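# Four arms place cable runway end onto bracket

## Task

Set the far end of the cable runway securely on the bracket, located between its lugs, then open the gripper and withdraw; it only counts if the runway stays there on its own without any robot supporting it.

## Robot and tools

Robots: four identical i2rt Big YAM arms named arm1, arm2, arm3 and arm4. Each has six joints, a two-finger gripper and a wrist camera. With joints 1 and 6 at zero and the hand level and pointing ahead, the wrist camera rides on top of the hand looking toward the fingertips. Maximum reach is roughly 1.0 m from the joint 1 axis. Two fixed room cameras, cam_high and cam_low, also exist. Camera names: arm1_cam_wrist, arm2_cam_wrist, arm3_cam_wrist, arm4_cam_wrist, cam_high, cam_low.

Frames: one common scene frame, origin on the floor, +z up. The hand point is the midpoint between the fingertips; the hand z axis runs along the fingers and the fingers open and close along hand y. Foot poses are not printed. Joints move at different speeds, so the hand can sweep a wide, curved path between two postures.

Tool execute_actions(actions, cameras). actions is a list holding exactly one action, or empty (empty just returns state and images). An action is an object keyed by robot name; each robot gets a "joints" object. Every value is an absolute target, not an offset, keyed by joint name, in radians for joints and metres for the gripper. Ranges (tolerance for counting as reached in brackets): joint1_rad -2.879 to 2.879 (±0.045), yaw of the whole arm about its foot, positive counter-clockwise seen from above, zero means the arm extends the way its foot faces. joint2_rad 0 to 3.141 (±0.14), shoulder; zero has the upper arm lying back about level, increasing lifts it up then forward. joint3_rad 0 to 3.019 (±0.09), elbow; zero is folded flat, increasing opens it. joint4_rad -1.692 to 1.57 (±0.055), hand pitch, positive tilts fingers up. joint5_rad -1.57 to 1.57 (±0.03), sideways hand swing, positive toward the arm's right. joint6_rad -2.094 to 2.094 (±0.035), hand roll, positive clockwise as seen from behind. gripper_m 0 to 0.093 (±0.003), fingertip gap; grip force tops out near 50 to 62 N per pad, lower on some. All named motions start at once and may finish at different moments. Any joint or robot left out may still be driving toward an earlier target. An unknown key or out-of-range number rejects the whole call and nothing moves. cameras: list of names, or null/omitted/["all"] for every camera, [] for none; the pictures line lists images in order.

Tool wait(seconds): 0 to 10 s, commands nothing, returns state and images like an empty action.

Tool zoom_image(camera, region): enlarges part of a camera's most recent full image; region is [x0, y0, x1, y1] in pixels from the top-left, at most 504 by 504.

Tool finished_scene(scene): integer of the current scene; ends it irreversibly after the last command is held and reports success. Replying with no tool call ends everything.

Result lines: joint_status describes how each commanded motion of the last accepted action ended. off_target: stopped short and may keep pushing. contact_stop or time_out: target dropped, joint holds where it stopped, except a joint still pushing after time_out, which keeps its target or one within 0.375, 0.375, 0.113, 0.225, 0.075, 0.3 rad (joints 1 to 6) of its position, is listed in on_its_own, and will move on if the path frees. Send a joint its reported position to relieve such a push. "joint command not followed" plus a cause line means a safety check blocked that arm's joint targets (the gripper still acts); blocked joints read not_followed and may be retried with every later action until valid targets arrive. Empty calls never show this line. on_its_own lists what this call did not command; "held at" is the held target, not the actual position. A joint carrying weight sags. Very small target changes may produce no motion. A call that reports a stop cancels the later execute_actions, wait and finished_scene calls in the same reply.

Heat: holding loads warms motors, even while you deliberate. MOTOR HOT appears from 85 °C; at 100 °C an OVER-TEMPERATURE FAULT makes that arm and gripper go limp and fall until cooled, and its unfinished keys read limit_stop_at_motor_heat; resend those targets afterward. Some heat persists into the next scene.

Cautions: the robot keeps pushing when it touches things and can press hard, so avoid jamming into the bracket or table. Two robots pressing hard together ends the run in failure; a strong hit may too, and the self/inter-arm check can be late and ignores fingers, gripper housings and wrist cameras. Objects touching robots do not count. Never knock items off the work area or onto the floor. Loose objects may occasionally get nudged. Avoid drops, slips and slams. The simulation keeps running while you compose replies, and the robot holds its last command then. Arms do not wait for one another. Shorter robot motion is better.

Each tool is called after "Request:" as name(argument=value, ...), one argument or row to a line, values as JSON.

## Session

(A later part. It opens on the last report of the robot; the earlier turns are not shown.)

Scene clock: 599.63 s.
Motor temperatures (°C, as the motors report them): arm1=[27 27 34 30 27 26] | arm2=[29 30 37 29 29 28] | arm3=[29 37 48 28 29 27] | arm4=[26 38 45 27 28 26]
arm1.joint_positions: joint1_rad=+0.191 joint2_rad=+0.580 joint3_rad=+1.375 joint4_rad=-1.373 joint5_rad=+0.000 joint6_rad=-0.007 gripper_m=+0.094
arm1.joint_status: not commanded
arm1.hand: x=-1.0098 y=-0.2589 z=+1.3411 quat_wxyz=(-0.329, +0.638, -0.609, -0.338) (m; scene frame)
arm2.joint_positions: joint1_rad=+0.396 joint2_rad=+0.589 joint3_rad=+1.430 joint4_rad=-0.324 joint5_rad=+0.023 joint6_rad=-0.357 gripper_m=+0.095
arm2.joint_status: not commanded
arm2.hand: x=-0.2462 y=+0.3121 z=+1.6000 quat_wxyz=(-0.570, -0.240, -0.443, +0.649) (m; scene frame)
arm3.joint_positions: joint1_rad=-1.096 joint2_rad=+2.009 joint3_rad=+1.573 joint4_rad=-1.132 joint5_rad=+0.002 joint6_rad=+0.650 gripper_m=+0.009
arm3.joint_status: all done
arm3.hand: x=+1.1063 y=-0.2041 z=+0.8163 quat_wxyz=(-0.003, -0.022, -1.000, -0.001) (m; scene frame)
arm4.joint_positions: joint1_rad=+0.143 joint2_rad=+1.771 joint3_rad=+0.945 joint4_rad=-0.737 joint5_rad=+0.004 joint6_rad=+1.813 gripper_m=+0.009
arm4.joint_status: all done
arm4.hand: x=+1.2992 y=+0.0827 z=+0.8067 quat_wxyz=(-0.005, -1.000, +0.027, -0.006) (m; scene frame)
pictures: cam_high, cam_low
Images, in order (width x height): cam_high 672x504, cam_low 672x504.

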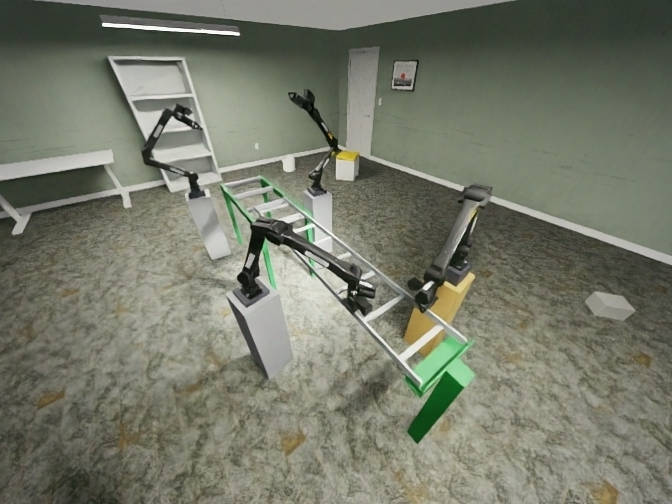

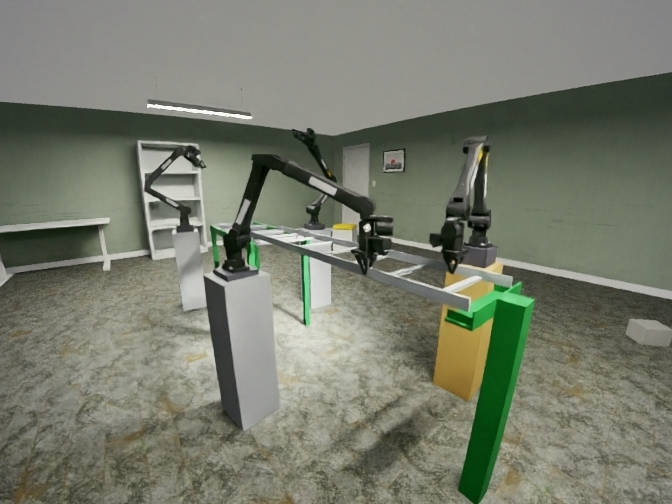

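Request:
execute_actions(
  actions=[
    {"arm3": {"joints": {"joint1_rad": -1.07, "joint2_rad": 1.97, "joint3_rad": 1.68, "joint4_rad": -1.13, "joint5_rad": 0.0, "joint6_rad": 0.65}}, "arm4": {"joints": {"joint1_rad": 0.16, "joint2_rad": 1.725, "joint3_rad": 0.962, "joint4_rad": -0.735, "joint5_rad": 0.0, "joint6_rad": 1.812}}},
  ],
  cameras=["cam_low", "cam_high"],
)

Request:
zoom_image(
  camera="cam_high",
  region=[395, 358, 440, 403],
)

Request:
zoom_image(
  camera="cam_low",
  region=[435, 265, 530, 335],
)

Request:
zoom_image(
  camera="cam_high",
  region=[435, 318, 480, 358],
)

Scene clock: 632.70 s.
Motor temperatures (°C, as the motors report them): arm1=[27 27 35 30 27 26] | arm2=[29 30 37 29 29 28] | arm3=[29 37 49 28 29 27] | arm4=[26 38 41 27 27 26]
arm1.joint_positions: joint1_rad=+0.191 joint2_rad=+0.580 joint3_rad=+1.375 joint4_rad=-1.373 joint5_rad=+0.000 joint6_rad=-0.007 gripper_m=+0.094
arm1.joint_status: not commanded
arm1.hand: x=-1.0098 y=-0.2589 z=+1.3411 quat_wxyz=(-0.329, +0.638, -0.609, -0.338) (m; scene frame)
arm2.joint_positions: joint1_rad=+0.396 joint2_rad=+0.589 joint3_rad=+1.430 joint4_rad=-0.324 joint5_rad=+0.023 joint6_rad=-0.357 gripper_m=+0.095
arm2.joint_status: not commanded
arm2.hand: x=-0.2462 y=+0.3121 z=+1.6000 quat_wxyz=(-0.570, -0.240, -0.443, +0.649) (m; scene frame)
arm3.joint_positions: joint1_rad=-1.084 joint2_rad=+2.025 joint3_rad=+1.585 joint4_rad=-1.129 joint5_rad=+0.002 joint6_rad=+0.653 gripper_m=+0.009
arm3.joint_status: joint3_rad time_out (moved +0.012 of +0.107); the others done
arm3.on_its_own: joint3_rad reads +1.585 and still pushes toward +1.680 since a time_out
arm3.hand: x=+1.1056 y=-0.1961 z=+0.8112 quat_wxyz=(-0.003, -0.018, -1.000, -0.001) (m; scene frame)
arm4.joint_positions: joint1_rad=+0.143 joint2_rad=+1.772 joint3_rad=+0.925 joint4_rad=-0.737 joint5_rad=+0.008 joint6_rad=+1.806 gripper_m=+0.009
arm4.joint_status: all done
arm4.hand: x=+1.2965 y=+0.0930 z=+0.8011 quat_wxyz=(+0.005, -1.000, +0.023, -0.002) (m; scene frame)
pictures: cam_high, cam_low
Images, in order (width x height): cam_high 672x504, cam_low 672x504.

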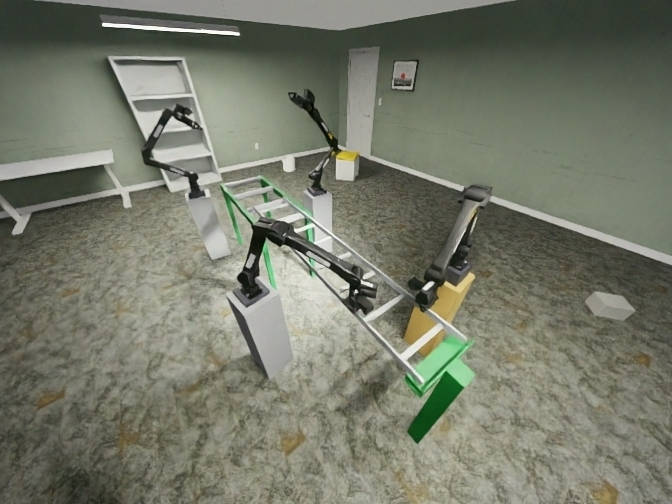

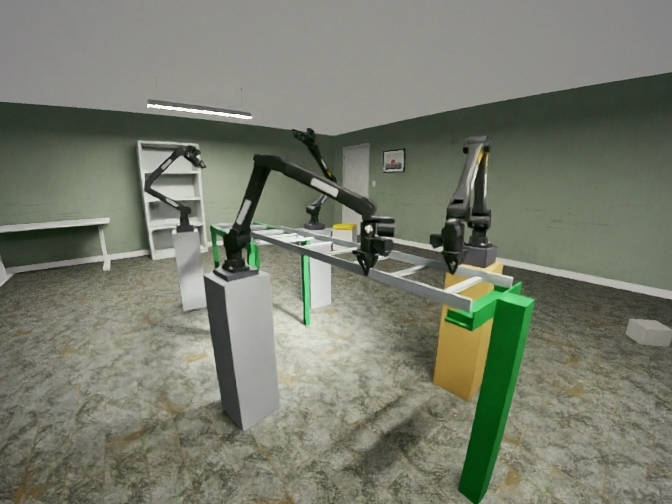

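Region (395, 358, 440, 403) of cam_high's 672x504 image, scaled by 11.200, with more detail than that image has.

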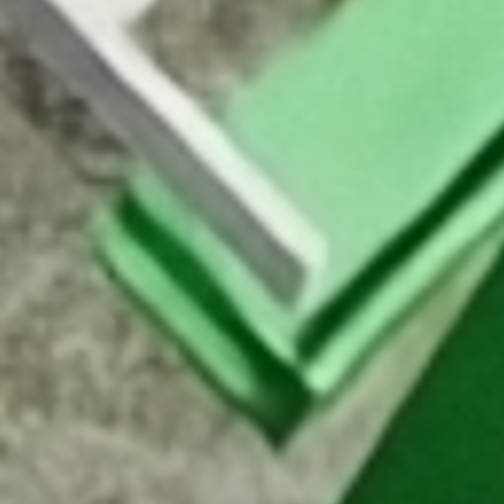

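Region (435, 265, 530, 335) of cam_low's 672x504 image, scaled by 5.305, with more detail than that image has; it fills the top 371 rows of this view, and the rest is white.

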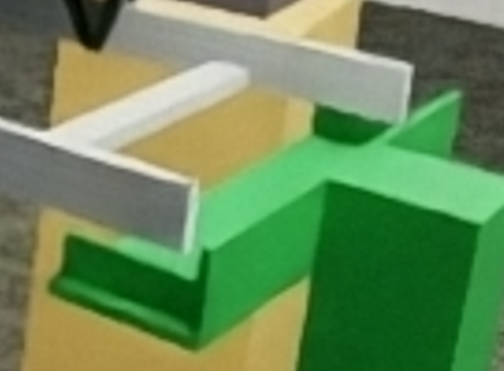

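Region (435, 318, 480, 358) of cam_high's 672x504 image, scaled by 11.200, with more detail than that image has.

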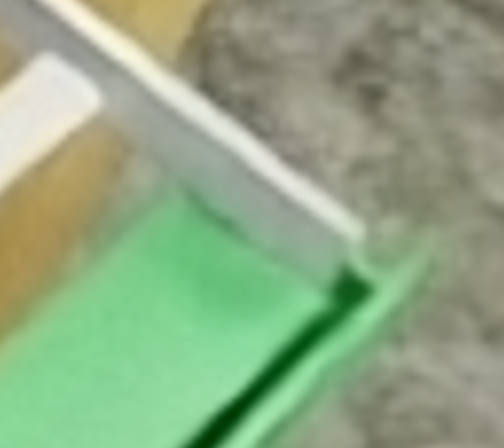

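Request:
execute_actions(
  actions=[
    {"arm3": {"joints": {"joint1_rad": -1.09, "joint2_rad": 1.992, "joint3_rad": 1.67, "joint4_rad": -1.105, "joint5_rad": 0.0, "joint6_rad": 0.65}}, "arm4": {"joints": {"joint1_rad": 0.16, "joint2_rad": 1.748, "joint3_rad": 0.955, "joint4_rad": -0.682, "joint5_rad": 0.0, "joint6_rad": 1.812}}},
  ],
  cameras=["cam_low", "cam_high"],
)

Request:
zoom_image(
  camera="cam_high",
  region=[390, 318, 480, 403],
)

Request:
zoom_image(
  camera="cam_low",
  region=[435, 265, 530, 335],
)

Scene clock: 650.67 s.
Motor temperatures (°C, as the motors report them): arm1=[27 27 35 30 27 26] | arm2=[29 30 38 29 29 28] | arm3=[29 37 50 28 29 27] | arm4=[26 38 41 27 27 26]
arm1.joint_positions: joint1_rad=+0.191 joint2_rad=+0.580 joint3_rad=+1.375 joint4_rad=-1.373 joint5_rad=+0.000 joint6_rad=-0.007 gripper_m=+0.094
arm1.joint_status: not commanded
arm1.hand: x=-1.0098 y=-0.2589 z=+1.3411 quat_wxyz=(-0.329, +0.638, -0.609, -0.338) (m; scene frame)
arm2.joint_positions: joint1_rad=+0.396 joint2_rad=+0.589 joint3_rad=+1.430 joint4_rad=-0.324 joint5_rad=+0.023 joint6_rad=-0.357 gripper_m=+0.095
arm2.joint_status: not commanded
arm2.hand: x=-0.2462 y=+0.3121 z=+1.6000 quat_wxyz=(-0.570, -0.240, -0.443, +0.649) (m; scene frame)
arm3.joint_positions: joint1_rad=-1.087 joint2_rad=+2.048 joint3_rad=+1.585 joint4_rad=-1.113 joint5_rad=-0.002 joint6_rad=+0.653 gripper_m=+0.009
arm3.joint_status: all done
arm3.hand: x=+1.1074 y=-0.1963 z=+0.7979 quat_wxyz=(+0.002, -0.019, -1.000, +0.000) (m; scene frame)
arm4.joint_positions: joint1_rad=+0.145 joint2_rad=+1.805 joint3_rad=+0.916 joint4_rad=-0.690 joint5_rad=+0.008 joint6_rad=+1.806 gripper_m=+0.009
arm4.joint_status: all done
arm4.hand: x=+1.2978 y=+0.0926 z=+0.7856 quat_wxyz=(+0.002, -1.000, +0.022, -0.002) (m; scene frame)
pictures: cam_high, cam_low
Images, in order (width x height): cam_high 672x504, cam_low 672x504.

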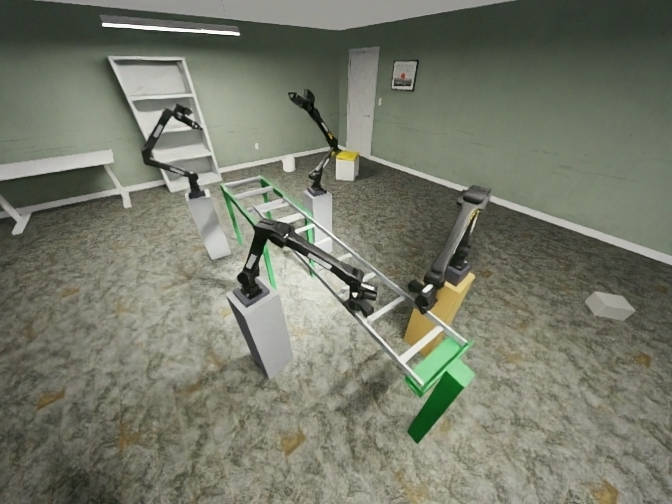

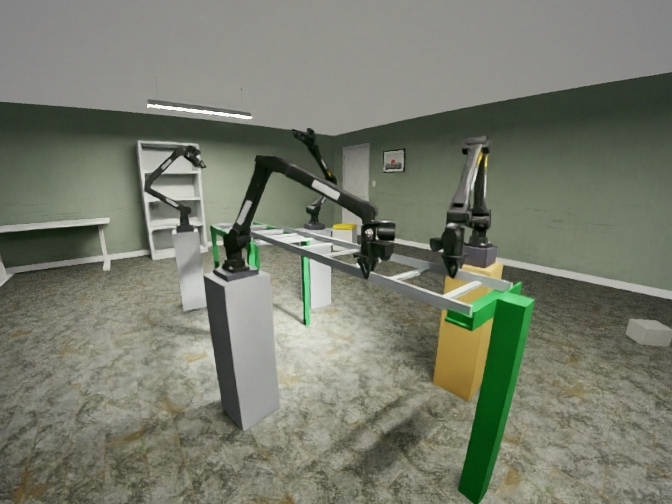

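Region (390, 318, 480, 403) of cam_high's 672x504 image, scaled by 5.600, with more detail than that image has.

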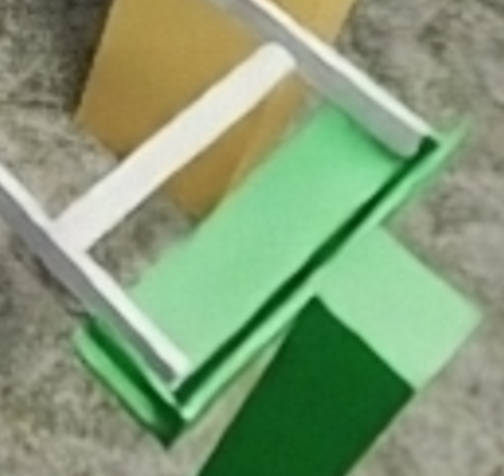

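Region (435, 265, 530, 335) of cam_low's 672x504 image, scaled by 5.305, with more detail than that image has; it fills the top 371 rows of this view, and the rest is white.

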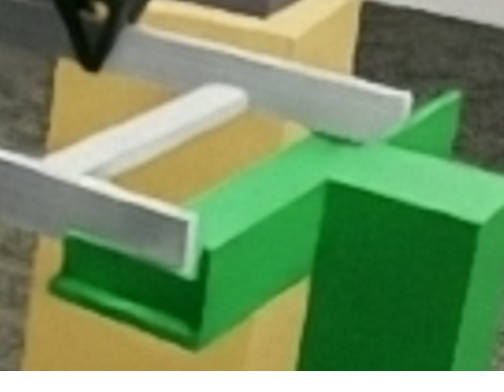

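Request:
execute_actions(
  actions=[
    {"arm3": {"joints": {"joint1_rad": -1.105, "joint2_rad": 2.035, "joint3_rad": 1.675, "joint4_rad": -1.09, "joint5_rad": 0.0, "joint6_rad": 0.645}}, "arm4": {"joints": {"joint1_rad": 0.18, "joint2_rad": 1.79, "joint3_rad": 0.952, "joint4_rad": -0.65, "joint5_rad": 0.0, "joint6_rad": 1.83}}},
  ],
  cameras=["cam_low", "cam_high"],
)

Request:
zoom_image(
  camera="cam_high",
  region=[390, 318, 480, 403],
)

Request:
zoom_image(
  camera="cam_low",
  region=[435, 265, 530, 335],
)

Scene clock: 657.70 s.
Motor temperatures (°C, as the motors report them): arm1=[27 27 35 30 27 26] | arm2=[29 30 38 29 29 28] | arm3=[29 37 49 28 29 27] | arm4=[26 38 41 27 27 26]
arm1.joint_positions: joint1_rad=+0.191 joint2_rad=+0.580 joint3_rad=+1.375 joint4_rad=-1.373 joint5_rad=+0.000 joint6_rad=-0.007 gripper_m=+0.094
arm1.joint_status: not commanded
arm1.hand: x=-1.0098 y=-0.2589 z=+1.3411 quat_wxyz=(-0.329, +0.638, -0.609, -0.338) (m; scene frame)
arm2.joint_positions: joint1_rad=+0.396 joint2_rad=+0.589 joint3_rad=+1.430 joint4_rad=-0.324 joint5_rad=+0.023 joint6_rad=-0.357 gripper_m=+0.095
arm2.joint_status: not commanded
arm2.hand: x=-0.2462 y=+0.3121 z=+1.6000 quat_wxyz=(-0.570, -0.240, -0.443, +0.649) (m; scene frame)
arm3.joint_positions: joint1_rad=-1.095 joint2_rad=+2.073 joint3_rad=+1.594 joint4_rad=-1.098 joint5_rad=-0.006 joint6_rad=+0.649 gripper_m=+0.009
arm3.joint_status: all done
arm3.hand: x=+1.1134 y=-0.1971 z=+0.7864 quat_wxyz=(+0.003, -0.021, -1.000, -0.001) (m; scene frame)
arm4.joint_positions: joint1_rad=+0.162 joint2_rad=+1.838 joint3_rad=+0.914 joint4_rad=-0.656 joint5_rad=+0.014 joint6_rad=+1.822 gripper_m=+0.009
arm4.joint_status: all done
arm4.hand: x=+1.3041 y=+0.0931 z=+0.7723 quat_wxyz=(+0.002, -1.000, +0.021, +0.000) (m; scene frame)
pictures: cam_high, cam_low
Images, in order (width x height): cam_high 672x504, cam_low 672x504.

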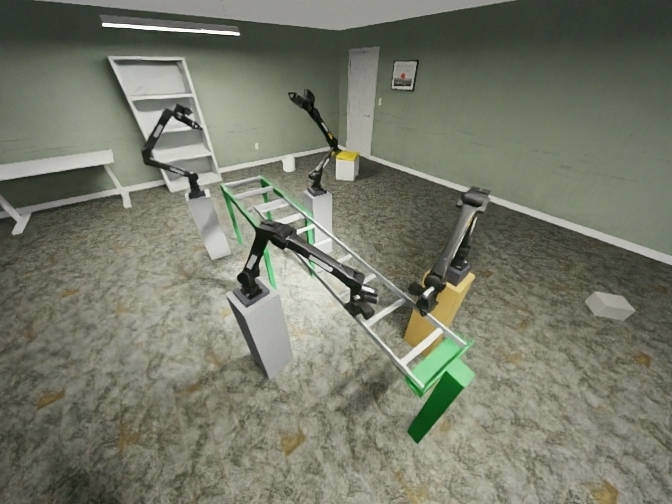

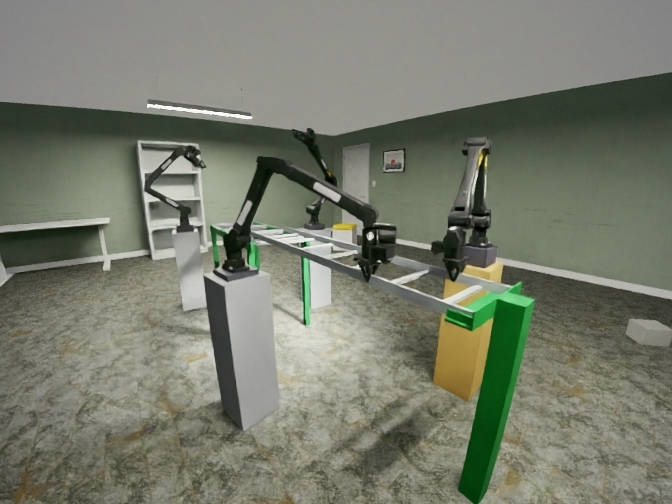

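Region (390, 318, 480, 403) of cam_high's 672x504 image, scaled by 5.600, with more detail than that image has.

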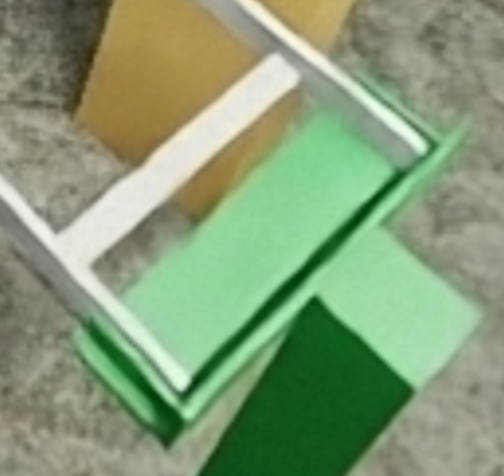

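Region (435, 265, 530, 335) of cam_low's 672x504 image, scaled by 5.305, with more detail than that image has; it fills the top 371 rows of this view, and the rest is white.

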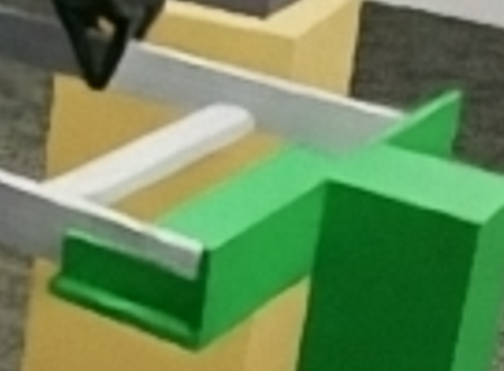

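Request:
execute_actions(
  actions=[
    {"arm3": {"joints": {"joint1_rad": -1.095, "joint2_rad": 2.07, "joint3_rad": 1.63, "joint4_rad": -1.095}}, "arm4": {"joints": {"joint1_rad": 0.165, "joint2_rad": 1.835, "joint3_rad": 0.94, "joint4_rad": -0.652}}},
  ],
  cameras=[],
)

Request:
execute_actions(
  actions=[
    {"arm3": {"joints": {"gripper_m": 0.06}}, "arm4": {"joints": {"gripper_m": 0.06}}},
  ],
  cameras=["cam_low", "arm3_cam_wrist", "arm4_cam_wrist"],
)

Scene clock: 664.33 s.
Motor temperatures (°C, as the motors report them): arm1=[27 27 35 30 27 26] | arm2=[29 30 38 29 29 28] | arm3=[29 37 49 28 29 27] | arm4=[26 38 40 27 28 26]
arm1.joint_positions: joint1_rad=+0.191 joint2_rad=+0.580 joint3_rad=+1.375 joint4_rad=-1.373 joint5_rad=+0.000 joint6_rad=-0.007 gripper_m=+0.094
arm1.joint_status: not commanded
arm1.hand: x=-1.0098 y=-0.2589 z=+1.3411 quat_wxyz=(-0.329, +0.638, -0.609, -0.338) (m; scene frame)
arm2.joint_positions: joint1_rad=+0.396 joint2_rad=+0.589 joint3_rad=+1.430 joint4_rad=-0.324 joint5_rad=+0.023 joint6_rad=-0.357 gripper_m=+0.095
arm2.joint_status: not commanded
arm2.hand: x=-0.2462 y=+0.3121 z=+1.6000 quat_wxyz=(-0.570, -0.240, -0.443, +0.649) (m; scene frame)
arm3.joint_positions: joint1_rad=-1.095 joint2_rad=+2.074 joint3_rad=+1.594 joint4_rad=-1.098 joint5_rad=-0.006 joint6_rad=+0.649 gripper_m=+0.009
arm3.joint_status: all done
arm3.hand: x=+1.1133 y=-0.1971 z=+0.7857 quat_wxyz=(+0.004, -0.021, -1.000, -0.001) (m; scene frame)
arm4.joint_positions: joint1_rad=+0.162 joint2_rad=+1.839 joint3_rad=+0.914 joint4_rad=-0.656 joint5_rad=+0.014 joint6_rad=+1.822 gripper_m=+0.009
arm4.joint_status: all done
arm4.hand: x=+1.3039 y=+0.0932 z=+0.7720 quat_wxyz=(+0.003, -1.000, +0.022, +0.000) (m; scene frame)
pictures: none
No camera images: the call's "cameras" was empty. Leave "cameras" out to get every camera's image.

Scene clock: 664.97 s.
Motor temperatures (°C, as the motors report them): arm1=[27 27 35 30 27 26] | arm2=[29 30 38 29 29 28] | arm3=[29 37 49 28 29 27] | arm4=[26 38 40 27 28 26]
arm1.joint_positions: joint1_rad=+0.191 joint2_rad=+0.580 joint3_rad=+1.375 joint4_rad=-1.373 joint5_rad=+0.000 joint6_rad=-0.007 gripper_m=+0.094
arm1.joint_status: not commanded
arm1.hand: x=-1.0098 y=-0.2589 z=+1.3411 quat_wxyz=(-0.329, +0.638, -0.609, -0.338) (m; scene frame)
arm2.joint_positions: joint1_rad=+0.396 joint2_rad=+0.589 joint3_rad=+1.430 joint4_rad=-0.324 joint5_rad=+0.023 joint6_rad=-0.357 gripper_m=+0.095
arm2.joint_status: not commanded
arm2.hand: x=-0.2462 y=+0.3121 z=+1.6000 quat_wxyz=(-0.570, -0.240, -0.443, +0.649) (m; scene frame)
arm3.joint_positions: joint1_rad=-1.095 joint2_rad=+2.074 joint3_rad=+1.595 joint4_rad=-1.098 joint5_rad=-0.004 joint6_rad=+0.649 gripper_m=+0.060
arm3.joint_status: all done
arm3.hand: x=+1.1140 y=-0.1970 z=+0.7865 quat_wxyz=(+0.002, -0.021, -1.000, -0.001) (m; scene frame)
arm4.joint_positions: joint1_rad=+0.162 joint2_rad=+1.839 joint3_rad=+0.916 joint4_rad=-0.656 joint5_rad=+0.002 joint6_rad=+1.822 gripper_m=+0.060
arm4.joint_status: all done
arm4.hand: x=+1.3062 y=+0.0926 z=+0.7725 quat_wxyz=(+0.003, -1.000, +0.022, -0.006) (m; scene frame)
pictures: arm3_cam_wrist, arm4_cam_wrist, cam_low
Images, in order (width x height): arm3_cam_wrist 616x616, arm4_cam_wrist 616x616, cam_low 672x504.

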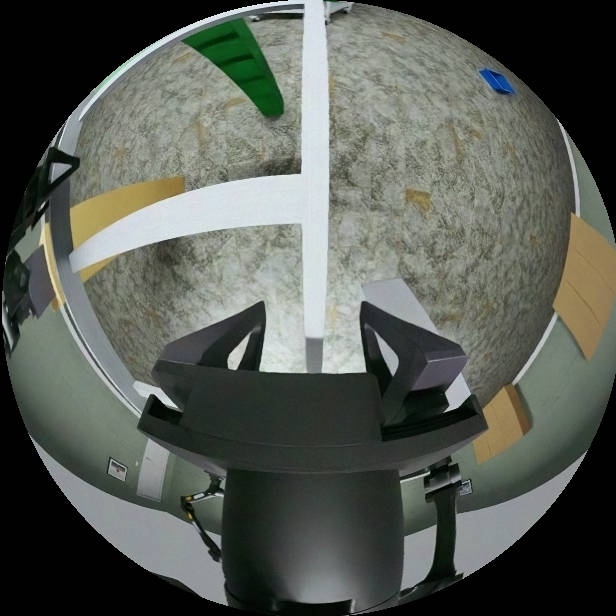

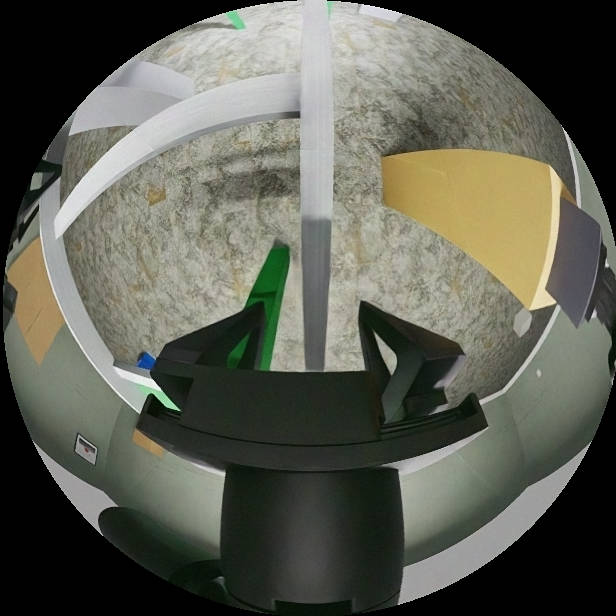

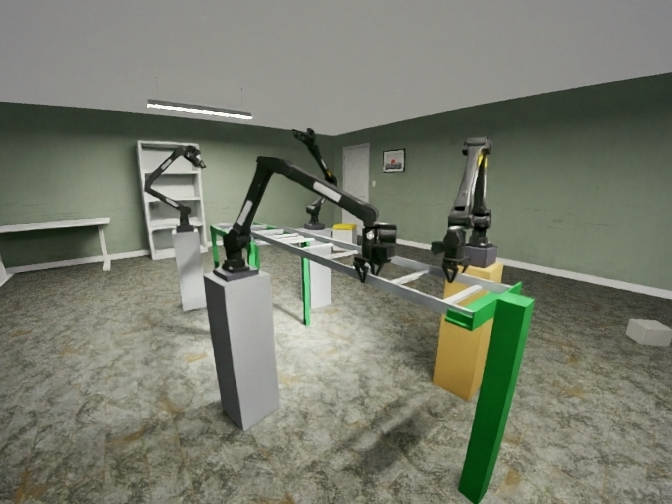

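Request:
execute_actions(
  actions=[
    {"arm3": {"joints": {"joint2_rad": 1.35, "gripper_m": 0.09}}, "arm4": {"joints": {"joint2_rad": 1.0, "gripper_m": 0.09}}},
  ],
  cameras=["cam_low", "cam_high", "arm4_cam_wrist"],
)

Scene clock: 675.00 s.
Motor temperatures (°C, as the motors report them): arm1=[27 27 35 30 27 26] | arm2=[29 30 38 29 29 28] | arm3=[29 37 47 28 29 27] | arm4=[26 38 40 27 27 26]
arm1.joint_positions: joint1_rad=+0.191 joint2_rad=+0.580 joint3_rad=+1.375 joint4_rad=-1.373 joint5_rad=+0.000 joint6_rad=-0.007 gripper_m=+0.094
arm1.joint_status: not commanded
arm1.hand: x=-1.0098 y=-0.2589 z=+1.3411 quat_wxyz=(-0.329, +0.638, -0.609, -0.338) (m; scene frame)
arm2.joint_positions: joint1_rad=+0.396 joint2_rad=+0.589 joint3_rad=+1.430 joint4_rad=-0.324 joint5_rad=+0.023 joint6_rad=-0.357 gripper_m=+0.095
arm2.joint_status: not commanded
arm2.hand: x=-0.2462 y=+0.3121 z=+1.6000 quat_wxyz=(-0.570, -0.240, -0.443, +0.649) (m; scene frame)
arm3.joint_positions: joint1_rad=-1.095 joint2_rad=+1.347 joint3_rad=+1.622 joint4_rad=-1.098 joint5_rad=-0.004 joint6_rad=+0.649 gripper_m=+0.090
arm3.joint_status: all done
arm3.hand: x=+1.0615 y=-0.2336 z=+1.2170 quat_wxyz=(-0.296, -0.019, -0.930, -0.217) (m; scene frame)
arm4.joint_positions: joint1_rad=+0.162 joint2_rad=+1.000 joint3_rad=+0.916 joint4_rad=-0.656 joint5_rad=+0.002 joint6_rad=+1.822 gripper_m=+0.090
arm4.joint_status: all done
arm4.hand: x=+1.3052 y=+0.0733 z=+1.1331 quat_wxyz=(-0.394, -0.914, +0.023, -0.098) (m; scene frame)
pictures: arm4_cam_wrist, cam_high, cam_low
Images, in order (width x height): arm4_cam_wrist 616x616, cam_high 672x504, cam_low 672x504.

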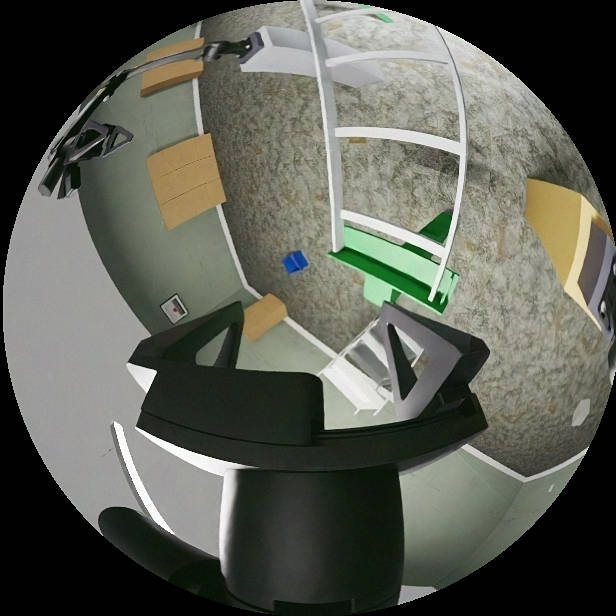

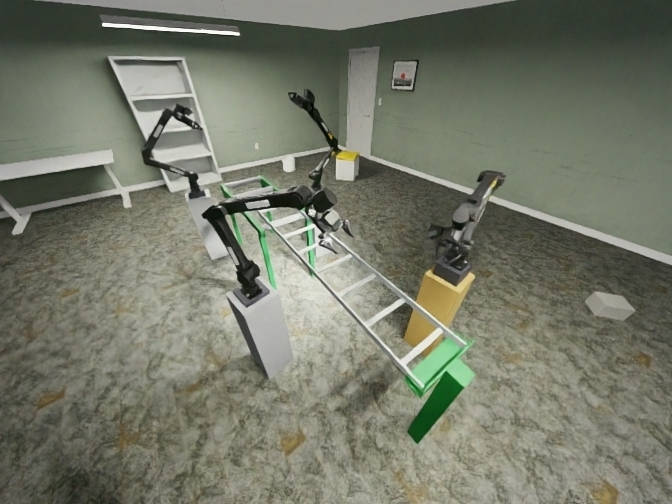

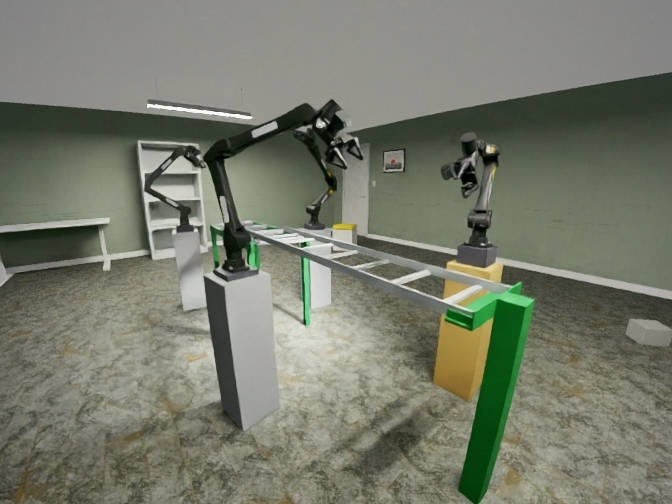

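Request:
execute_actions(
  actions=[],
)

Scene clock: 689.37 s.
Motor temperatures (°C, as the motors report them): arm1=[27 27 35 30 27 26] | arm2=[29 30 38 29 29 28] | arm3=[29 36 46 28 29 27] | arm4=[26 37 42 27 27 26]
arm1.joint_positions: joint1_rad=+0.191 joint2_rad=+0.580 joint3_rad=+1.375 joint4_rad=-1.373 joint5_rad=+0.000 joint6_rad=-0.007 gripper_m=+0.094
arm1.joint_status: not commanded
arm1.hand: x=-1.0098 y=-0.2589 z=+1.3411 quat_wxyz=(-0.329, +0.638, -0.609, -0.338) (m; scene frame)
arm2.joint_positions: joint1_rad=+0.396 joint2_rad=+0.589 joint3_rad=+1.430 joint4_rad=-0.324 joint5_rad=+0.023 joint6_rad=-0.357 gripper_m=+0.095
arm2.joint_status: not commanded
arm2.hand: x=-0.2462 y=+0.3121 z=+1.6000 quat_wxyz=(-0.570, -0.240, -0.443, +0.649) (m; scene frame)
arm3.joint_positions: joint1_rad=-1.095 joint2_rad=+1.347 joint3_rad=+1.622 joint4_rad=-1.098 joint5_rad=-0.004 joint6_rad=+0.649 gripper_m=+0.090
arm3.joint_status: all done
arm3.hand: x=+1.0615 y=-0.2336 z=+1.2170 quat_wxyz=(-0.296, -0.019, -0.930, -0.217) (m; scene frame)
arm4.joint_positions: joint1_rad=+0.162 joint2_rad=+1.000 joint3_rad=+0.916 joint4_rad=-0.656 joint5_rad=+0.002 joint6_rad=+1.822 gripper_m=+0.090
arm4.joint_status: all done
arm4.hand: x=+1.3052 y=+0.0733 z=+1.1331 quat_wxyz=(-0.394, -0.914, +0.023, -0.098) (m; scene frame)
pictures: arm1_cam_wrist, arm2_cam_wrist, arm3_cam_wrist, arm4_cam_wrist, cam_high, cam_low
Images, in order (width x height): arm1_cam_wrist 616x616, arm2_cam_wrist 616x616, arm3_cam_wrist 616x616, arm4_cam_wrist 616x616, cam_high 672x504, cam_low 672x504.

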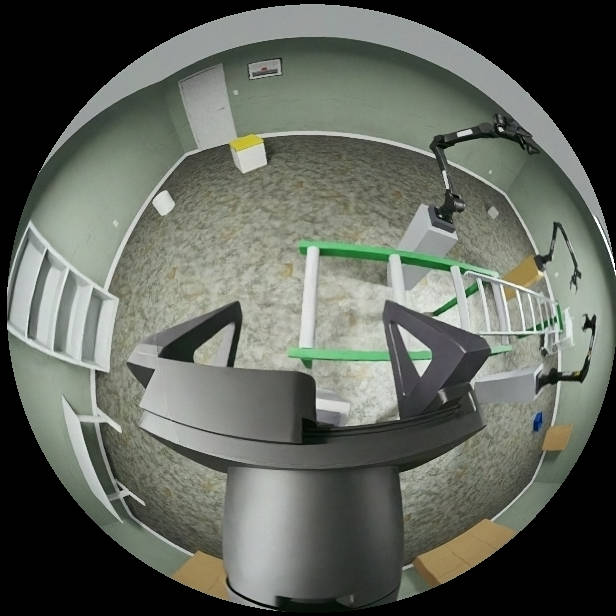

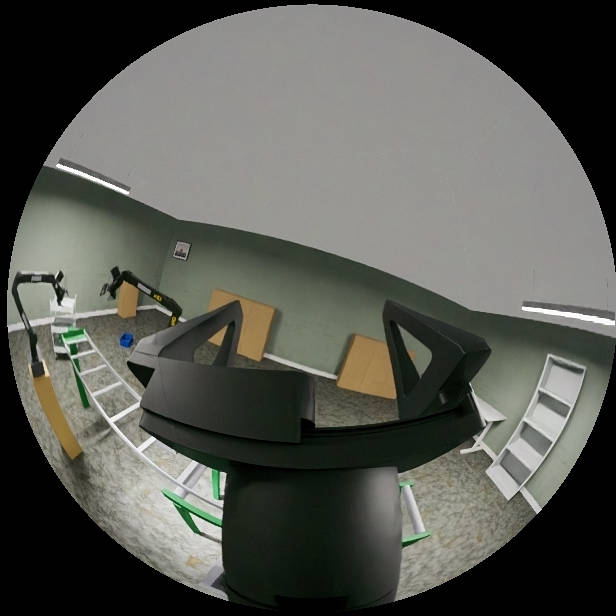

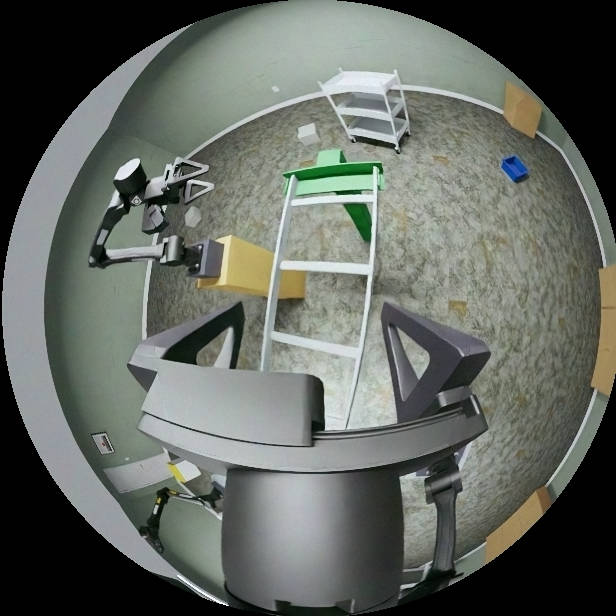

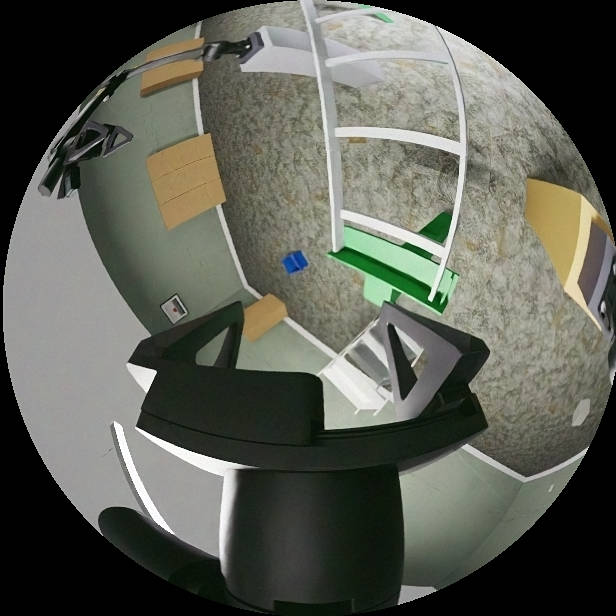

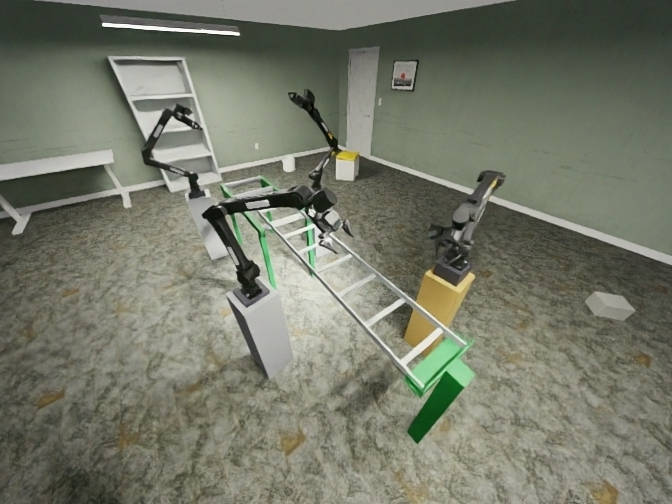

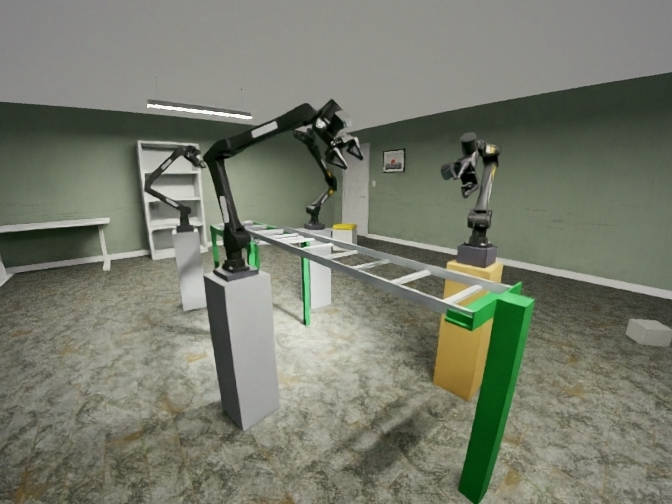

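Request:
zoom_image(
  camera="arm3_cam_wrist",
  region=[260, 140, 420, 230],
)

Request:
zoom_image(
  camera="cam_high",
  region=[390, 318, 480, 403],
)

Region (260, 140, 420, 230) of arm3_cam_wrist's 616x616 image, scaled by 3.150, with more detail than that image has; it fills the top 284 rows of this view, and the rest is white.

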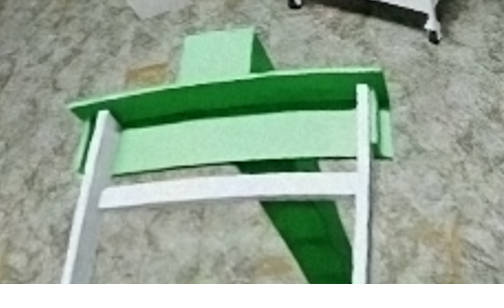

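Region (390, 318, 480, 403) of cam_high's 672x504 image, scaled by 5.600, with more detail than that image has.

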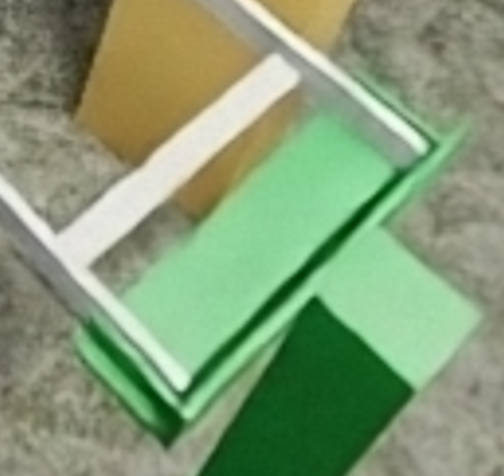

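The runway is seated between the lugs and the arms are clear.

Request:
finished_scene(
  scene=1,
)

The scene is finished: the task was done.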